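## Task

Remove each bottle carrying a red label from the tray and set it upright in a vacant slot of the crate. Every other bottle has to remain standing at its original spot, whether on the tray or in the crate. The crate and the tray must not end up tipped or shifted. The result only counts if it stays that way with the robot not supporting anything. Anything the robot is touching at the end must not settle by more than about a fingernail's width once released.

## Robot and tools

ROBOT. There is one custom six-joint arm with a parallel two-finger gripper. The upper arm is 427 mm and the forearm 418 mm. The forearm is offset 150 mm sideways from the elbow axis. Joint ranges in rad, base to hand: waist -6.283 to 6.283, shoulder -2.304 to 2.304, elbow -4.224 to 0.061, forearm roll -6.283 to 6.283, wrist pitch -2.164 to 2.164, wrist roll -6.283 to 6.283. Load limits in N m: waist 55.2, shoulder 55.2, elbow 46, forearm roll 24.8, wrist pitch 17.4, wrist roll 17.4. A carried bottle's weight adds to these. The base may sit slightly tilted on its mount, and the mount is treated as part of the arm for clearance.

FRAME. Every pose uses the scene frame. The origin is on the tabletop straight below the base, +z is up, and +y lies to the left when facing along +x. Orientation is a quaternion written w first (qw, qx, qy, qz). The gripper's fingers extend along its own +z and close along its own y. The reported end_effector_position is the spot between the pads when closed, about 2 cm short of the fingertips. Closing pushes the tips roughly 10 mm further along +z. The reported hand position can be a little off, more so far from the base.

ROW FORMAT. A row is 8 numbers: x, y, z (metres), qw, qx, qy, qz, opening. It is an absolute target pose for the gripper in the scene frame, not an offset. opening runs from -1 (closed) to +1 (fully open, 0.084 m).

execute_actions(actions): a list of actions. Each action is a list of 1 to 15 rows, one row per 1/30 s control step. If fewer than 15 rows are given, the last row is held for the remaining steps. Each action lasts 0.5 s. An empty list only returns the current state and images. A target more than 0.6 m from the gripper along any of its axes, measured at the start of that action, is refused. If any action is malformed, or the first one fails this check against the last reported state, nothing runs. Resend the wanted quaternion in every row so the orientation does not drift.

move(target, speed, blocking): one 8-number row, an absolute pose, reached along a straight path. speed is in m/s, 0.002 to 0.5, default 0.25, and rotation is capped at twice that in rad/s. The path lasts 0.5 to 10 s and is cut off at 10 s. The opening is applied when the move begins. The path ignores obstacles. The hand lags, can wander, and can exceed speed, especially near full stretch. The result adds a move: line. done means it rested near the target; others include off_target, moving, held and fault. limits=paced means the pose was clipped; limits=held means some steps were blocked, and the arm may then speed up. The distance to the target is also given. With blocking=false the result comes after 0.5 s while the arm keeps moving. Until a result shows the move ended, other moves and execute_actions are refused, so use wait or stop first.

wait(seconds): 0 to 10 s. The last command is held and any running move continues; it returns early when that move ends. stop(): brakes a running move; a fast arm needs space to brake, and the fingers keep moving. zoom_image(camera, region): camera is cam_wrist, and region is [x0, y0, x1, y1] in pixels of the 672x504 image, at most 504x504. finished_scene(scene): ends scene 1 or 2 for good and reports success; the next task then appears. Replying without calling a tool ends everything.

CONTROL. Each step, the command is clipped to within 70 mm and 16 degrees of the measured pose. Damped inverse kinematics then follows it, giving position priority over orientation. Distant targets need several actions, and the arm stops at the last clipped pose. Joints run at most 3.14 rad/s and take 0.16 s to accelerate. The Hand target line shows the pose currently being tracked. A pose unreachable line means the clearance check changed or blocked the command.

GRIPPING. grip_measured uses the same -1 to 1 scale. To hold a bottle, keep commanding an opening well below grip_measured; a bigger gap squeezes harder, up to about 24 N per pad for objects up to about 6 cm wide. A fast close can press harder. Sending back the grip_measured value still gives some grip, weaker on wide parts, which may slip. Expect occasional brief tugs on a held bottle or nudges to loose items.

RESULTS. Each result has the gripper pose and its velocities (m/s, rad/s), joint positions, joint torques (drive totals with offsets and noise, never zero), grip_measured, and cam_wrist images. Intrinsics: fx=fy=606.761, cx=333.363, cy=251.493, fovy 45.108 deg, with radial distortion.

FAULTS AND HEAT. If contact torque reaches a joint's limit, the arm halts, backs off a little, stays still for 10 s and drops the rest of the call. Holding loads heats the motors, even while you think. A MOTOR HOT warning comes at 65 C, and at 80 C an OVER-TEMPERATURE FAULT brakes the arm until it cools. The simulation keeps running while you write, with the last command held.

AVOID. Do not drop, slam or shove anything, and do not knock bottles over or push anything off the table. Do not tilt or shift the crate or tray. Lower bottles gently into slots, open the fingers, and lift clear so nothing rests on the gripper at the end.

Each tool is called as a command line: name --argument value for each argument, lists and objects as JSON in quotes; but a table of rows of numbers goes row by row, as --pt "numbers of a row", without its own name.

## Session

move --target '[0.4186,0.0681,0.45,0,-0.626,0.78,0,1]'

Scene clock: 4.97 s.
end_effector_position=(+0.4169, +0.0698, +0.4500) grip_measured=+1.00 end_effector_quat_wxyz=(+0.000, -0.625, +0.781, +0.006) end_effector_velocity=(-0.001, +0.001, -0.000) end_effector_angular_velocity=(-0.008, -0.004, -0.001)
Joint positions: [ 1.348  0.5   -0.205 -0.992 -1.146  3.885  0.084]
Joint velocities: [ 0.006 -0.013 -0.001 -0.    -0.006  0.014 -0.   ]
Joint torques (N m, as the arm reports them, + toward a larger angle): [ -0.31   1.09 -13.02  -0.73   0.28  -0.84]
Hand target: +0.417, +0.070, +0.450; +0.000, -0.625, +0.781, +0.005
Off the commanded pose: 0.002 m, 1 deg.
move: done; limits=paced

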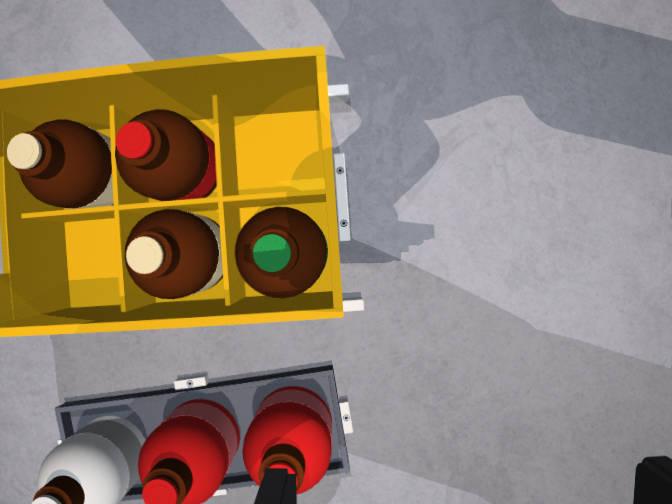

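move --target '[0.51,0.157,0.3,0,-0.626,0.78,0,1]'

move --target '[0.51,0.157,0.18,0,-0.626,0.78,0,0.2]' --speed 0.1

Scene clock: 13.90 s.
end_effector_position=(+0.5108, +0.1567, +0.3002) grip_measured=+1.00 end_effector_quat_wxyz=(+0.001, -0.626, +0.780, -0.001) end_effector_velocity=(+0.000, +0.001, -0.002) end_effector_angular_velocity=(-0.002, -0.000, +0.002)
Joint positions: [ 0.773 -0.014 -0.443 -1.609 -0.792  4.095  0.084]
Joint velocities: [-0.004 -0.008 -0.003 -0.007 -0.     0.004 -0.   ]
Joint torques (N m, as the arm reports them, + toward a larger angle): [12.26 18.13 -7.41 -0.15  0.38 -0.78]
Hand target: +0.511, +0.157, +0.300; +0.001, -0.626, +0.780, -0.001
Off the commanded pose: 0.001 m, 0 deg.
move: done

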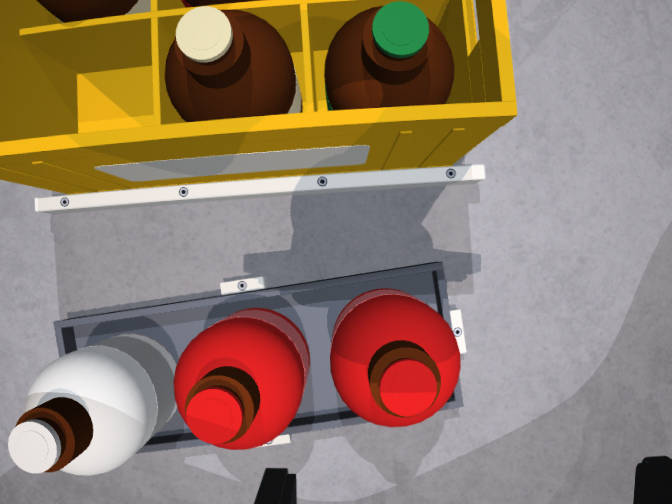

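Scene clock: 15.57 s.
end_effector_position=(+0.5104, +0.1567, +0.1801) grip_measured=+0.19 end_effector_quat_wxyz=(-0.000, -0.626, +0.780, -0.001) end_effector_velocity=(+0.000, +0.000, -0.002) end_effector_angular_velocity=(+0.000, -0.001, +0.000)
Joint positions: [ 0.537 -0.299 -0.522 -2.052 -0.77   4.402  0.052]
Joint velocities: [-0.003 -0.005 -0.002 -0.007 -0.002  0.005 -0.   ]
Joint torques (N m, as the arm reports them, + toward a larger angle): [15.13 22.32 -2.53 -0.38  0.36 -0.85]
Hand target: +0.510, +0.157, +0.180; -0.000, -0.626, +0.780, -0.001
Off the commanded pose: 0.000 m, 0 deg.
move: done

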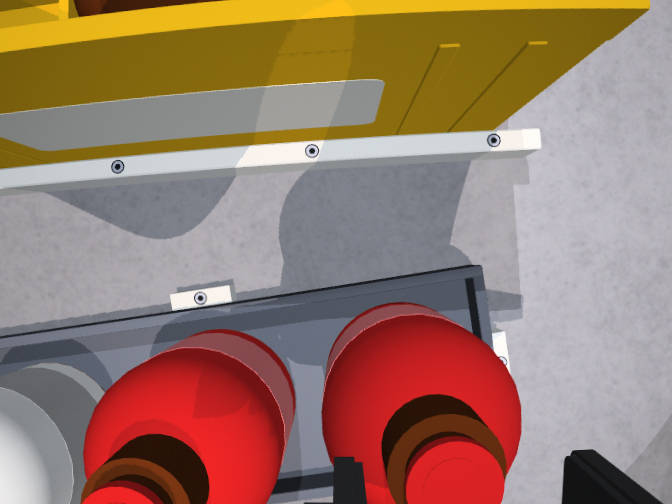

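move --target '[0.509,0.157,0.143,0,-0.626,0.78,0,0.2]' --speed 0.04

move --target '[0.509,0.157,0.143,0,-0.626,0.78,0,-1]'

move --target '[0.509,0.157,0.35,0,-0.626,0.78,0,-1]' --speed 0.1

move --target '[0.473,-0.092,0.35,0,-0.626,0.78,0,-1]' --speed 0.08

move --target '[0.473,-0.092,0.25,0,-0.626,0.78,0,-1]' --speed 0.03

Scene clock: 23.97 s.
end_effector_position=(+0.5091, +0.1569, +0.1432) grip_measured=+0.19 end_effector_quat_wxyz=(-0.000, -0.626, +0.780, -0.000) end_effector_velocity=(+0.001, -0.001, -0.002) end_effector_angular_velocity=(-0.001, -0.001, -0.003)
Joint positions: [ 0.479 -0.389 -0.562 -2.159 -0.784  4.471  0.052]
Joint velocities: [-0.005 -0.004 -0.003 -0.005 -0.002  0.004 -0.   ]
Joint torques (N m, as the arm reports them, + toward a larger angle): [15.84 23.18 -1.6  -0.39  0.34 -0.84]
Hand target: +0.509, +0.157, +0.143; -0.000, -0.626, +0.780, -0.000
Off the commanded pose: 0.000 m, 0 deg.
move: done

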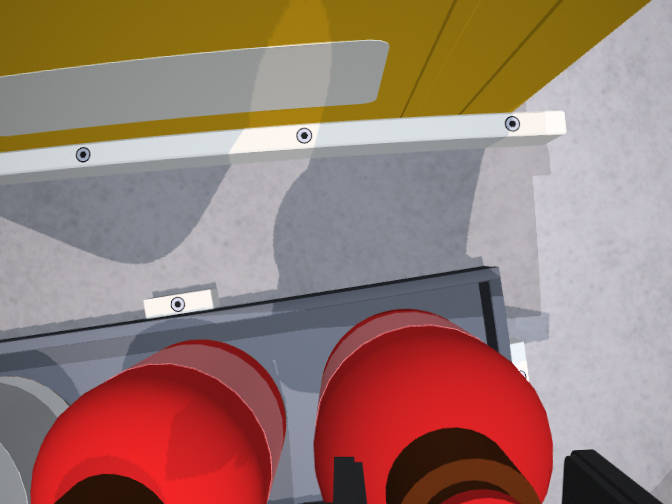

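Scene clock: 24.67 s.
end_effector_position=(+0.5094, +0.1570, +0.1431) grip_measured=-0.24 end_effector_quat_wxyz=(+0.000, -0.626, +0.780, -0.000) end_effector_velocity=(+0.000, +0.001, +0.000) end_effector_angular_velocity=(+0.001, -0.001, +0.001)
Joint positions: [ 0.478 -0.389 -0.563 -2.16  -0.785  4.472  0.034]
Joint velocities: [ 0.001 -0.    -0.    -0.001 -0.     0.     0.   ]
Joint torques (N m, as the arm reports them, + toward a larger angle): [12.4  18.03 -0.25 -0.36  1.79 -0.84]
Hand target: +0.509, +0.157, +0.143; -0.000, -0.626, +0.780, -0.000
Off the commanded pose: 0.000 m, 0 deg.
move: done

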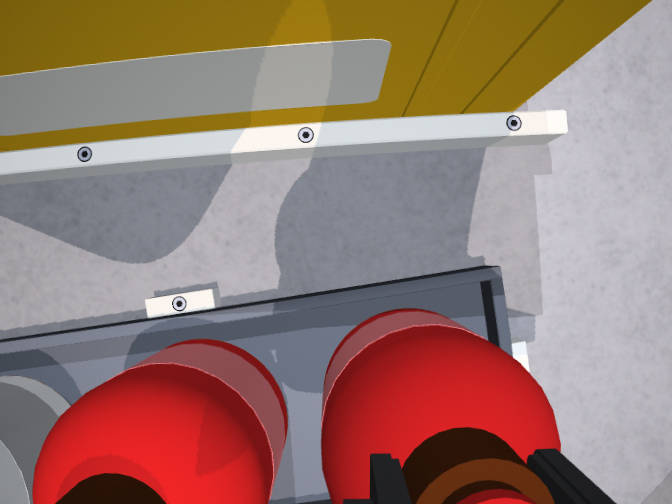

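Scene clock: 27.20 s.
end_effector_position=(+0.5083, +0.1574, +0.3500) grip_measured=-0.24 end_effector_quat_wxyz=(+0.000, -0.626, +0.780, +0.001) end_effector_velocity=(-0.000, +0.001, +0.003) end_effector_angular_velocity=(+0.002, +0.001, +0.002)
Joint positions: [ 0.892  0.089 -0.438 -1.414 -0.847  3.965  0.033]
Joint velocities: [ 0.008  0.004 -0.001  0.01  -0.003 -0.007  0.   ]
Joint torques (N m, as the arm reports them, + toward a larger angle): [11.5  15.2  -9.58 -0.81  0.24 -0.81]
Hand target: +0.508, +0.157, +0.350; +0.000, -0.626, +0.780, +0.001
Off the commanded pose: 0.001 m, 0 deg.
move: done

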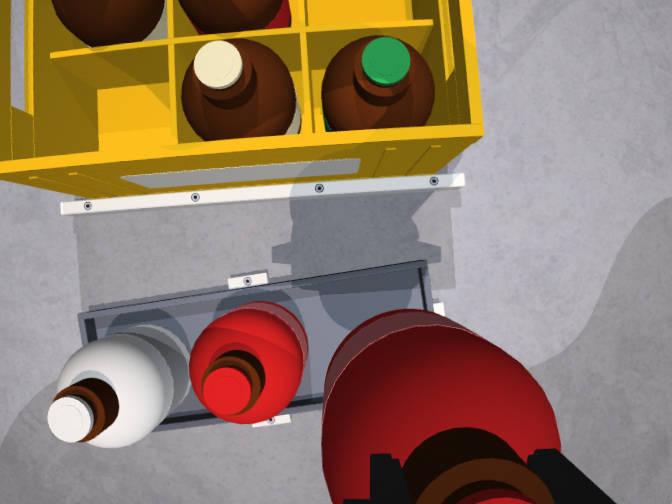

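Scene clock: 30.77 s.
end_effector_position=(+0.4739, -0.0918, +0.3500) grip_measured=-0.24 end_effector_quat_wxyz=(+0.002, -0.626, +0.780, -0.003) end_effector_velocity=(-0.001, -0.002, -0.000) end_effector_angular_velocity=(+0.016, +0.014, +0.004)
Joint positions: [-0.03   0.804 -0.12  -1.367 -0.276  3.096  0.033]
Joint velocities: [-0.05   0.002 -0.006  0.089  0.049 -0.122 -0.   ]
Joint torques (N m, as the arm reports them, + toward a larger angle): [ -1.36  13.47 -11.09  -1.36   0.19  -0.69]
Hand target: +0.474, -0.092, +0.350; +0.002, -0.626, +0.780, -0.002
Off the commanded pose: 0.001 m, 0 deg.
move: done

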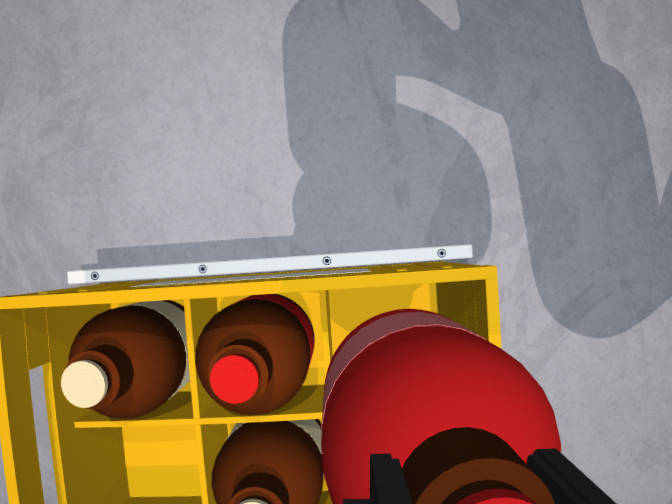

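Scene clock: 34.43 s.
end_effector_position=(+0.4727, -0.0927, +0.2499) grip_measured=-0.24 end_effector_quat_wxyz=(-0.002, -0.626, +0.780, -0.000) end_effector_velocity=(+0.000, -0.001, -0.001) end_effector_angular_velocity=(+0.001, -0.002, -0.001)
Joint positions: [-0.172  0.313 -0.159 -2.745 -0.435  4.425  0.033]
Joint velocities: [-0.005 -0.006 -0.001 -0.018 -0.006  0.015 -0.   ]
Joint torques (N m, as the arm reports them, + toward a larger angle): [ 1.05 20.27 -3.67 -0.99  0.28 -0.97]
Hand target: +0.473, -0.093, +0.250; -0.002, -0.626, +0.780, -0.000
Off the commanded pose: 0.001 m, 0 deg.
move: done

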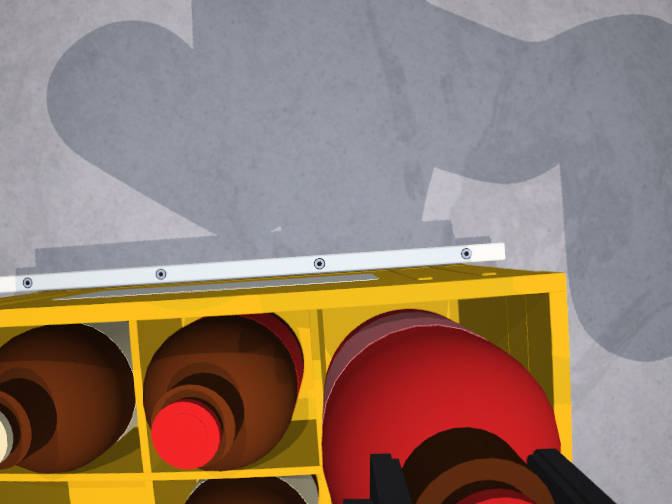

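move --target '[0.472,-0.09,0.205,0,-0.626,0.78,0,-1]' --speed 0.03

Scene clock: 39.13 s.
end_effector_position=(+0.4721, -0.0902, +0.2051) grip_measured=-0.24 end_effector_quat_wxyz=(-0.000, -0.626, +0.780, -0.000) end_effector_velocity=(+0.000, -0.000, -0.001) end_effector_angular_velocity=(-0.000, +0.000, -0.001)
Joint positions: [-0.196  0.106 -0.205 -2.883 -0.586  4.555  0.033]
Joint velocities: [-0.002 -0.006 -0.002 -0.004 -0.004  0.004 -0.   ]
Joint torques (N m, as the arm reports them, + toward a larger angle): [ 1.75 23.01 -0.14 -0.49  0.31 -0.78]
Hand target: +0.472, -0.090, +0.205; -0.000, -0.626, +0.780, -0.000
Off the commanded pose: 0.000 m, 0 deg.
move: done

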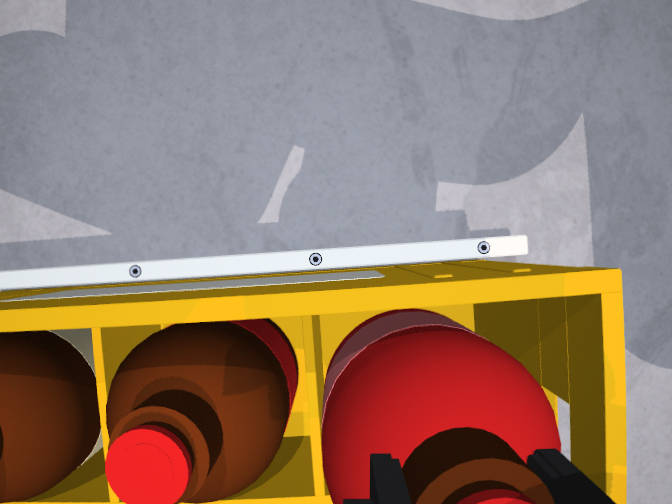

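move --target '[0.472,-0.09,0.147,0,-0.626,0.78,0,-1]' --speed 0.03

move --target '[0.472,-0.09,0.147,0,-0.626,0.78,0,0.2]'

move --target '[0.472,-0.09,0.25,0,-0.626,0.78,0,0.2]' --speed 0.1

move --target '[0.6,0.148,0.25,0,-0.626,0.78,0,0.2]'

move --target '[0.6,0.148,0.18,0,-0.626,0.78,0,0.2]' --speed 0.1

Scene clock: 48.60 s.
end_effector_position=(+0.4721, -0.0902, +0.1471) grip_measured=-0.24 end_effector_quat_wxyz=(-0.000, -0.626, +0.780, -0.000) end_effector_velocity=(+0.000, +0.000, -0.002) end_effector_angular_velocity=(+0.001, -0.001, +0.000)
Joint positions: [-0.226 -0.125 -0.29  -2.963 -0.727  4.619  0.033]
Joint velocities: [ 0.001 -0.006 -0.003 -0.001 -0.004  0.001 -0.   ]
Joint torques (N m, as the arm reports them, + toward a larger angle): [ 2.79 25.14  2.46 -0.52  0.41 -0.8 ]
Hand target: +0.472, -0.090, +0.147; -0.000, -0.626, +0.780, -0.000
Off the commanded pose: 0.000 m, 0 deg.
move: done

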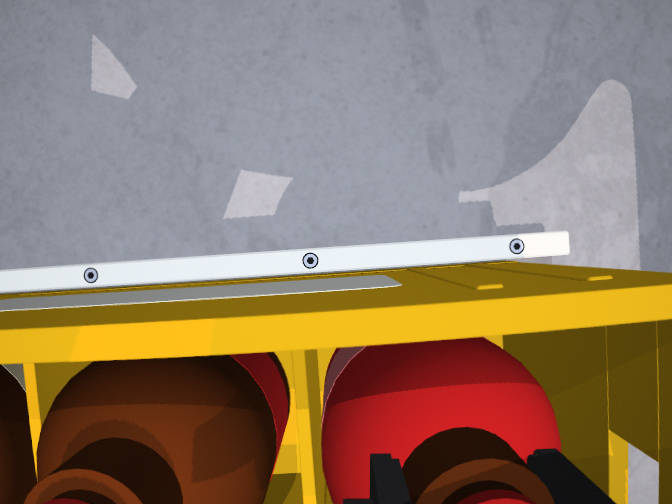

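Scene clock: 49.30 s.
end_effector_position=(+0.4722, -0.0901, +0.1470) grip_measured=+0.19 end_effector_quat_wxyz=(+0.000, -0.626, +0.780, -0.000) end_effector_velocity=(+0.001, +0.001, +0.000) end_effector_angular_velocity=(+0.002, -0.002, +0.001)
Joint positions: [-0.226 -0.125 -0.29  -2.964 -0.728  4.62   0.052]
Joint velocities: [ 0.003  0.001 -0.     0.    -0.     0.    -0.   ]
Joint torques (N m, as the arm reports them, + toward a larger angle): [ 2.77 22.23  3.87 -0.52  1.12 -0.8 ]
Hand target: +0.472, -0.090, +0.147; -0.000, -0.626, +0.780, -0.000
Off the commanded pose: 0.000 m, 0 deg.
move: done

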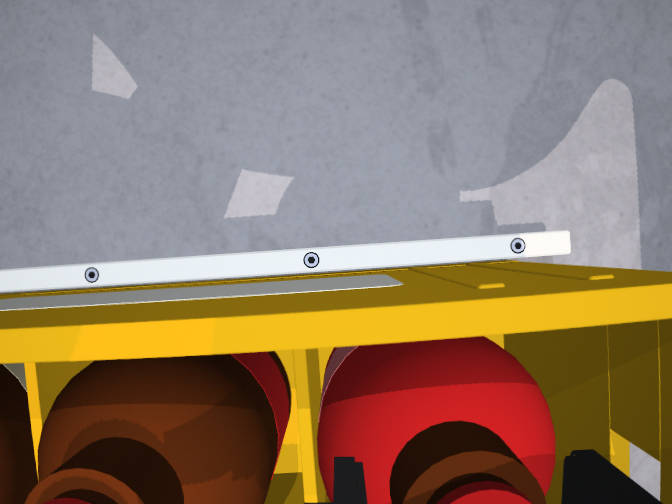

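Scene clock: 50.83 s.
end_effector_position=(+0.4718, -0.0896, +0.2500) grip_measured=+0.19 end_effector_quat_wxyz=(+0.001, -0.626, +0.780, +0.001) end_effector_velocity=(+0.000, -0.000, +0.002) end_effector_angular_velocity=(-0.004, +0.002, +0.000)
Joint positions: [-0.163  0.311 -0.155 -2.749 -0.442  4.436  0.052]
Joint velocities: [ 0.006  0.01   0.     0.03   0.007 -0.024  0.   ]
Joint torques (N m, as the arm reports them, + toward a larger angle): [ 0.85 19.84 -3.53 -0.26  0.48 -0.89]
Hand target: +0.472, -0.090, +0.250; +0.001, -0.626, +0.780, +0.001
Off the commanded pose: 0.000 m, 0 deg.
move: done

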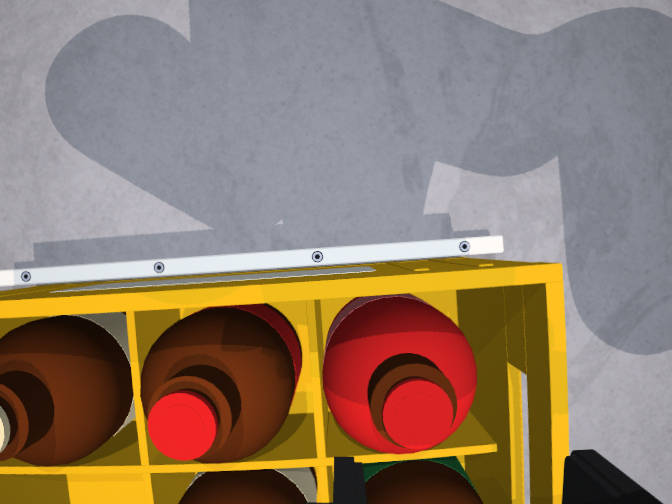

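Scene clock: 52.50 s.
end_effector_position=(+0.5999, +0.1483, +0.2504) grip_measured=+0.19 end_effector_quat_wxyz=(+0.001, -0.625, +0.780, +0.002) end_effector_velocity=(+0.001, +0.001, -0.001) end_effector_angular_velocity=(-0.003, +0.003, +0.000)
Joint positions: [ 0.559 -0.075 -0.622 -1.676 -0.677  3.931  0.052]
Joint velocities: [ 0.    -0.007 -0.009  0.009 -0.001 -0.008  0.   ]
Joint torques (N m, as the arm reports them, + toward a larger angle): [12.97 22.85 -6.61 -0.5   0.24 -0.91]
Hand target: +0.600, +0.149, +0.250; +0.000, -0.625, +0.780, +0.002
Off the commanded pose: 0.001 m, 0 deg.
move: done

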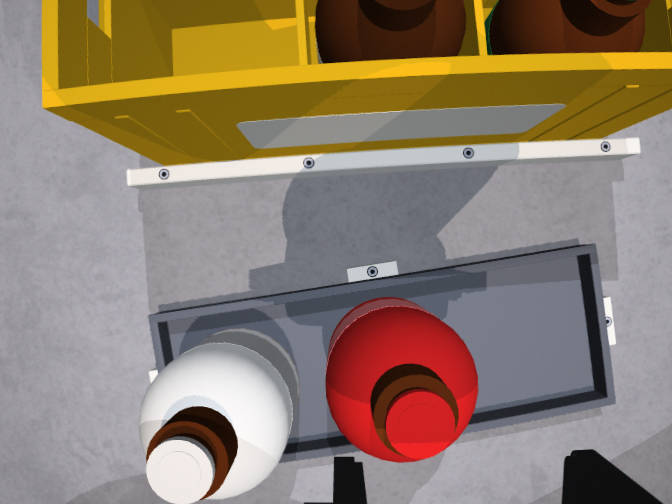

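Scene clock: 53.67 s.
end_effector_position=(+0.6002, +0.1479, +0.1802) grip_measured=+0.19 end_effector_quat_wxyz=(-0.000, -0.626, +0.780, -0.000) end_effector_velocity=(+0.000, -0.000, -0.002) end_effector_angular_velocity=(-0.000, -0.001, -0.000)
Joint positions: [ 0.453 -0.23  -0.674 -1.91  -0.655  4.108  0.052]
Joint velocities: [-0.004 -0.005 -0.002 -0.008 -0.     0.006  0.   ]
Joint torques (N m, as the arm reports them, + toward a larger angle): [14.37 25.11 -5.06 -0.46  0.35 -0.74]
Hand target: +0.600, +0.148, +0.180; -0.000, -0.626, +0.780, -0.000
Off the commanded pose: 0.000 m, 0 deg.
move: done

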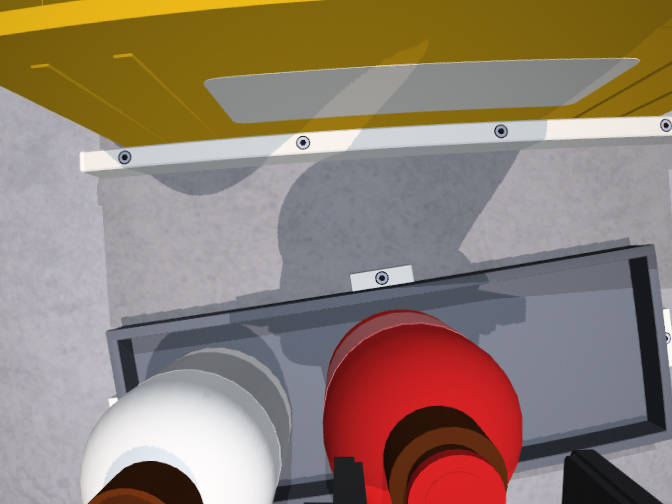

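move --target '[0.599,0.151,0.144,0,-0.626,0.78,0,0.2]' --speed 0.04

move --target '[0.599,0.151,0.144,0,-0.626,0.78,0,-1]'

move --target '[0.599,0.151,0.35,0,-0.626,0.78,0,-1]' --speed 0.1

move --target '[0.66,-0.031,0.35,0,-0.626,0.78,0,-1]' --speed 0.08

move --target '[0.66,-0.031,0.25,0,-0.626,0.78,0,-1]' --speed 0.03

Scene clock: 66.50 s.
end_effector_position=(+0.5991, +0.1509, +0.1442) grip_measured=+0.19 end_effector_quat_wxyz=(-0.000, -0.626, +0.780, -0.000) end_effector_velocity=(+0.001, -0.001, -0.002) end_effector_angular_velocity=(-0.001, -0.003, -0.002)
Joint positions: [ 0.411 -0.316 -0.713 -2.012 -0.656  4.189  0.052]
Joint velocities: [-0.003 -0.003 -0.002 -0.006 -0.001  0.005  0.   ]
Joint torques (N m, as the arm reports them, + toward a larger angle): [14.58 26.64 -3.71 -0.21  0.3  -0.79]
Hand target: +0.599, +0.151, +0.144; -0.000, -0.626, +0.780, -0.000
Off the commanded pose: 0.000 m, 0 deg.
move: done

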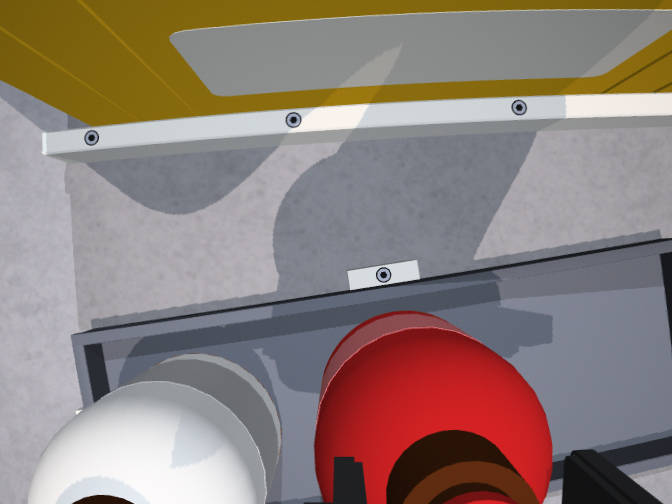

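Scene clock: 67.20 s.
end_effector_position=(+0.5992, +0.1510, +0.1441) grip_measured=-0.25 end_effector_quat_wxyz=(+0.000, -0.626, +0.780, -0.000) end_effector_velocity=(+0.000, +0.000, +0.000) end_effector_angular_velocity=(-0.000, -0.001, +0.001)
Joint positions: [ 0.411 -0.316 -0.713 -2.013 -0.656  4.19   0.033]
Joint velocities: [ 0.001 -0.     0.    -0.001 -0.001  0.     0.   ]
Joint torques (N m, as the arm reports them, + toward a larger angle): [14.46 25.03 -3.36 -0.41  0.74 -0.68]
Hand target: +0.599, +0.151, +0.144; -0.000, -0.626, +0.780, -0.000
Off the commanded pose: 0.000 m, 0 deg.
move: done

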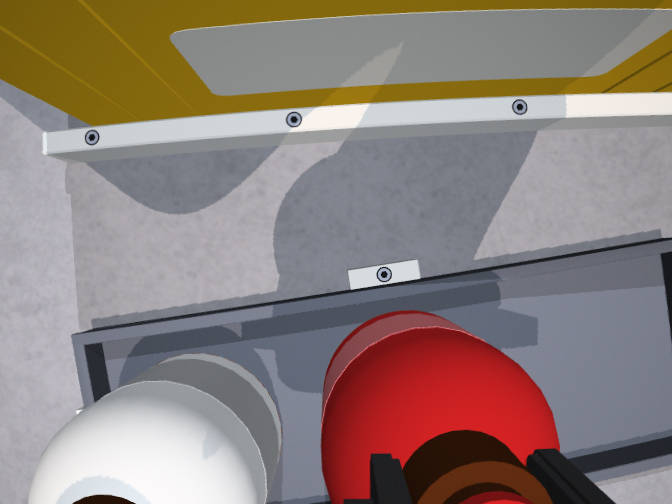

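Scene clock: 69.70 s.
end_effector_position=(+0.5984, +0.1513, +0.3499) grip_measured=-0.25 end_effector_quat_wxyz=(+0.000, -0.626, +0.780, +0.001) end_effector_velocity=(+0.000, +0.000, +0.002) end_effector_angular_velocity=(-0.000, -0.000, +0.000)
Joint positions: [ 0.751  0.114 -0.603 -1.342 -0.803  3.689  0.033]
Joint velocities: [ 0.005  0.003 -0.002  0.007 -0.004 -0.005 -0.   ]
Joint torques (N m, as the arm reports them, + toward a larger angle): [ 11.9   18.26 -10.6   -0.56   0.24  -0.84]
Hand target: +0.598, +0.151, +0.350; +0.000, -0.626, +0.780, +0.001
Off the commanded pose: 0.001 m, 0 deg.
move: done

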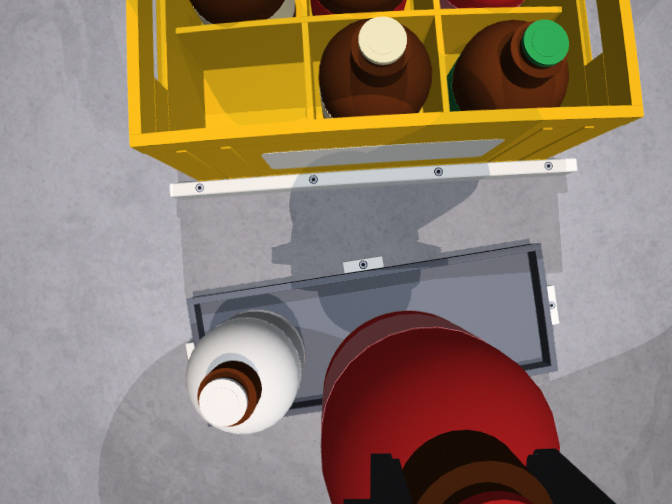

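Scene clock: 72.53 s.
end_effector_position=(+0.6603, -0.0308, +0.3503) grip_measured=-0.25 end_effector_quat_wxyz=(+0.001, -0.626, +0.780, -0.001) end_effector_velocity=(+0.001, -0.002, +0.000) end_effector_angular_velocity=(+0.001, +0.001, +0.002)
Joint positions: [ 0.232  0.419 -0.583 -1.178 -0.503  3.057  0.033]
Joint velocities: [-0.008  0.002 -0.003  0.012  0.005 -0.02   0.   ]
Joint torques (N m, as the arm reports them, + toward a larger angle): [  4.75  22.94 -12.75  -1.27   0.29  -0.87]
Hand target: +0.660, -0.031, +0.350; +0.001, -0.626, +0.780, -0.001
Off the commanded pose: 0.000 m, 0 deg.
move: done

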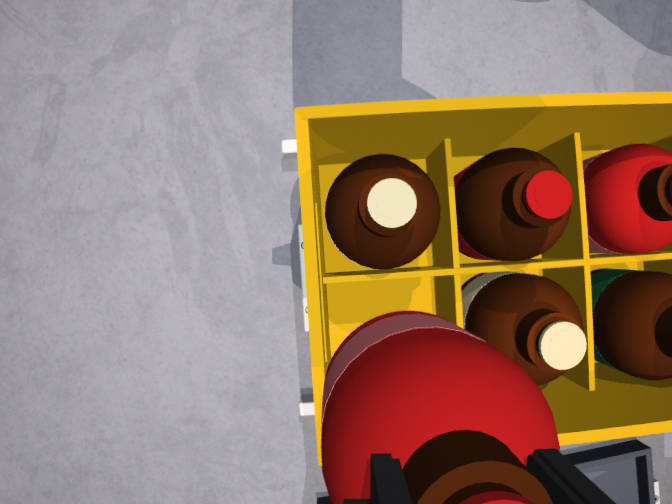

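Scene clock: 76.20 s.
end_effector_position=(+0.6601, -0.0311, +0.2501) grip_measured=-0.25 end_effector_quat_wxyz=(-0.001, -0.626, +0.780, -0.000) end_effector_velocity=(-0.000, -0.001, -0.002) end_effector_angular_velocity=(-0.001, -0.001, -0.001)
Joint positions: [ 0.094  0.175 -0.606 -1.703 -0.365  3.539  0.033]
Joint velocities: [-0.003 -0.004  0.001 -0.018  0.     0.017 -0.   ]
Joint torques (N m, as the arm reports them, + toward a larger angle): [ 5.3  28.42 -9.14 -0.59  0.22 -0.9 ]
Hand target: +0.660, -0.031, +0.250; -0.001, -0.626, +0.780, -0.000
Off the commanded pose: 0.000 m, 0 deg.
move: done

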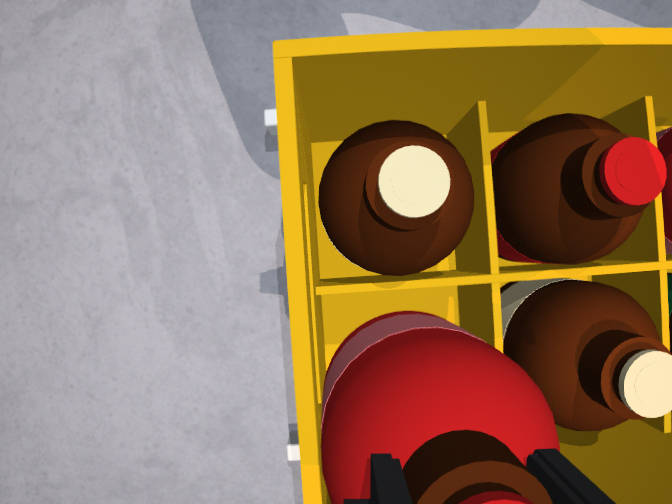

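move --target '[0.657,-0.034,0.147,0,-0.626,0.78,0,-1]' --speed 0.03

move --target '[0.657,-0.034,0.147,0,-0.626,0.78,0,0.2]'

move --target '[0.657,-0.034,0.27,0,-0.626,0.78,0,0.2]' --speed 0.1

Scene clock: 86.33 s.
end_effector_position=(+0.6572, -0.0343, +0.1473) grip_measured=-0.25 end_effector_quat_wxyz=(-0.001, -0.626, +0.780, -0.000) end_effector_velocity=(+0.002, -0.000, -0.000) end_effector_angular_velocity=(+0.002, -0.005, -0.002)
Joint positions: [-0.004 -0.09  -0.684 -2.283 -0.386  4.078  0.033]
Joint velocities: [-0.002 -0.001 -0.001 -0.014 -0.     0.013  0.   ]
Joint torques (N m, as the arm reports them, + toward a larger angle): [ 5.71 27.72 -6.13 -0.83  0.18 -0.85]
Hand target: +0.657, -0.034, +0.147; -0.001, -0.626, +0.780, -0.000
Off the commanded pose: 0.000 m, 0 deg.
move: done

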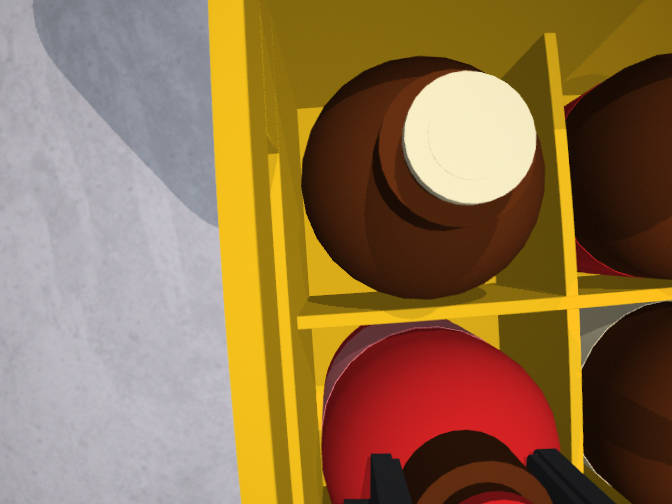

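Scene clock: 87.03 s.
end_effector_position=(+0.6567, -0.0340, +0.1470) grip_measured=+0.18 end_effector_quat_wxyz=(-0.000, -0.626, +0.780, +0.000) end_effector_velocity=(-0.000, +0.001, -0.000) end_effector_angular_velocity=(+0.002, +0.001, +0.001)
Joint positions: [-0.005 -0.091 -0.683 -2.289 -0.386  4.085  0.052]
Joint velocities: [ 0.001 -0.002 -0.    -0.002  0.     0.002 -0.   ]
Joint torques (N m, as the arm reports them, + toward a larger angle): [  6.97  31.57 -13.56  -1.62  -1.38  -0.93]
Hand target: +0.657, -0.034, +0.147; -0.000, -0.626, +0.780, -0.000
Off the commanded pose: 0.000 m, 0 deg.
move: done

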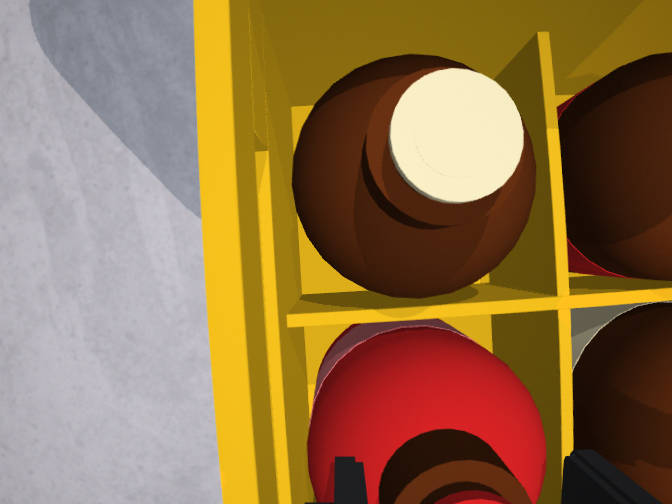

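Scene clock: 88.73 s.
end_effector_position=(+0.6569, -0.0336, +0.2698) grip_measured=+0.19 end_effector_quat_wxyz=(+0.001, -0.626, +0.780, +0.000) end_effector_velocity=(+0.000, -0.001, +0.003) end_effector_angular_velocity=(-0.004, +0.010, +0.001)
Joint positions: [ 0.108  0.232 -0.586 -1.604 -0.37   3.443  0.052]
Joint velocities: [ 0.003  0.004 -0.006  0.055 -0.005 -0.054 -0.   ]
Joint torques (N m, as the arm reports them, + toward a larger angle): [ 4.63 25.76 -8.65 -1.52  0.29 -0.48]
Hand target: +0.657, -0.034, +0.270; +0.001, -0.626, +0.780, +0.000
Off the commanded pose: 0.000 m, 0 deg.
move: done

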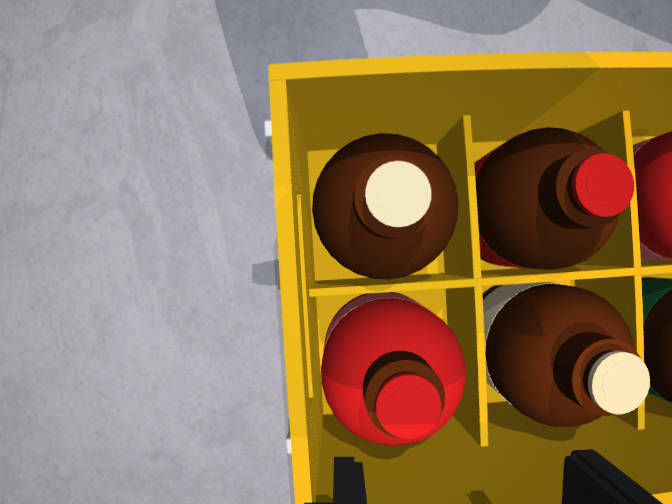

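finished_scene --scene 2

The scene is finished: the task was done.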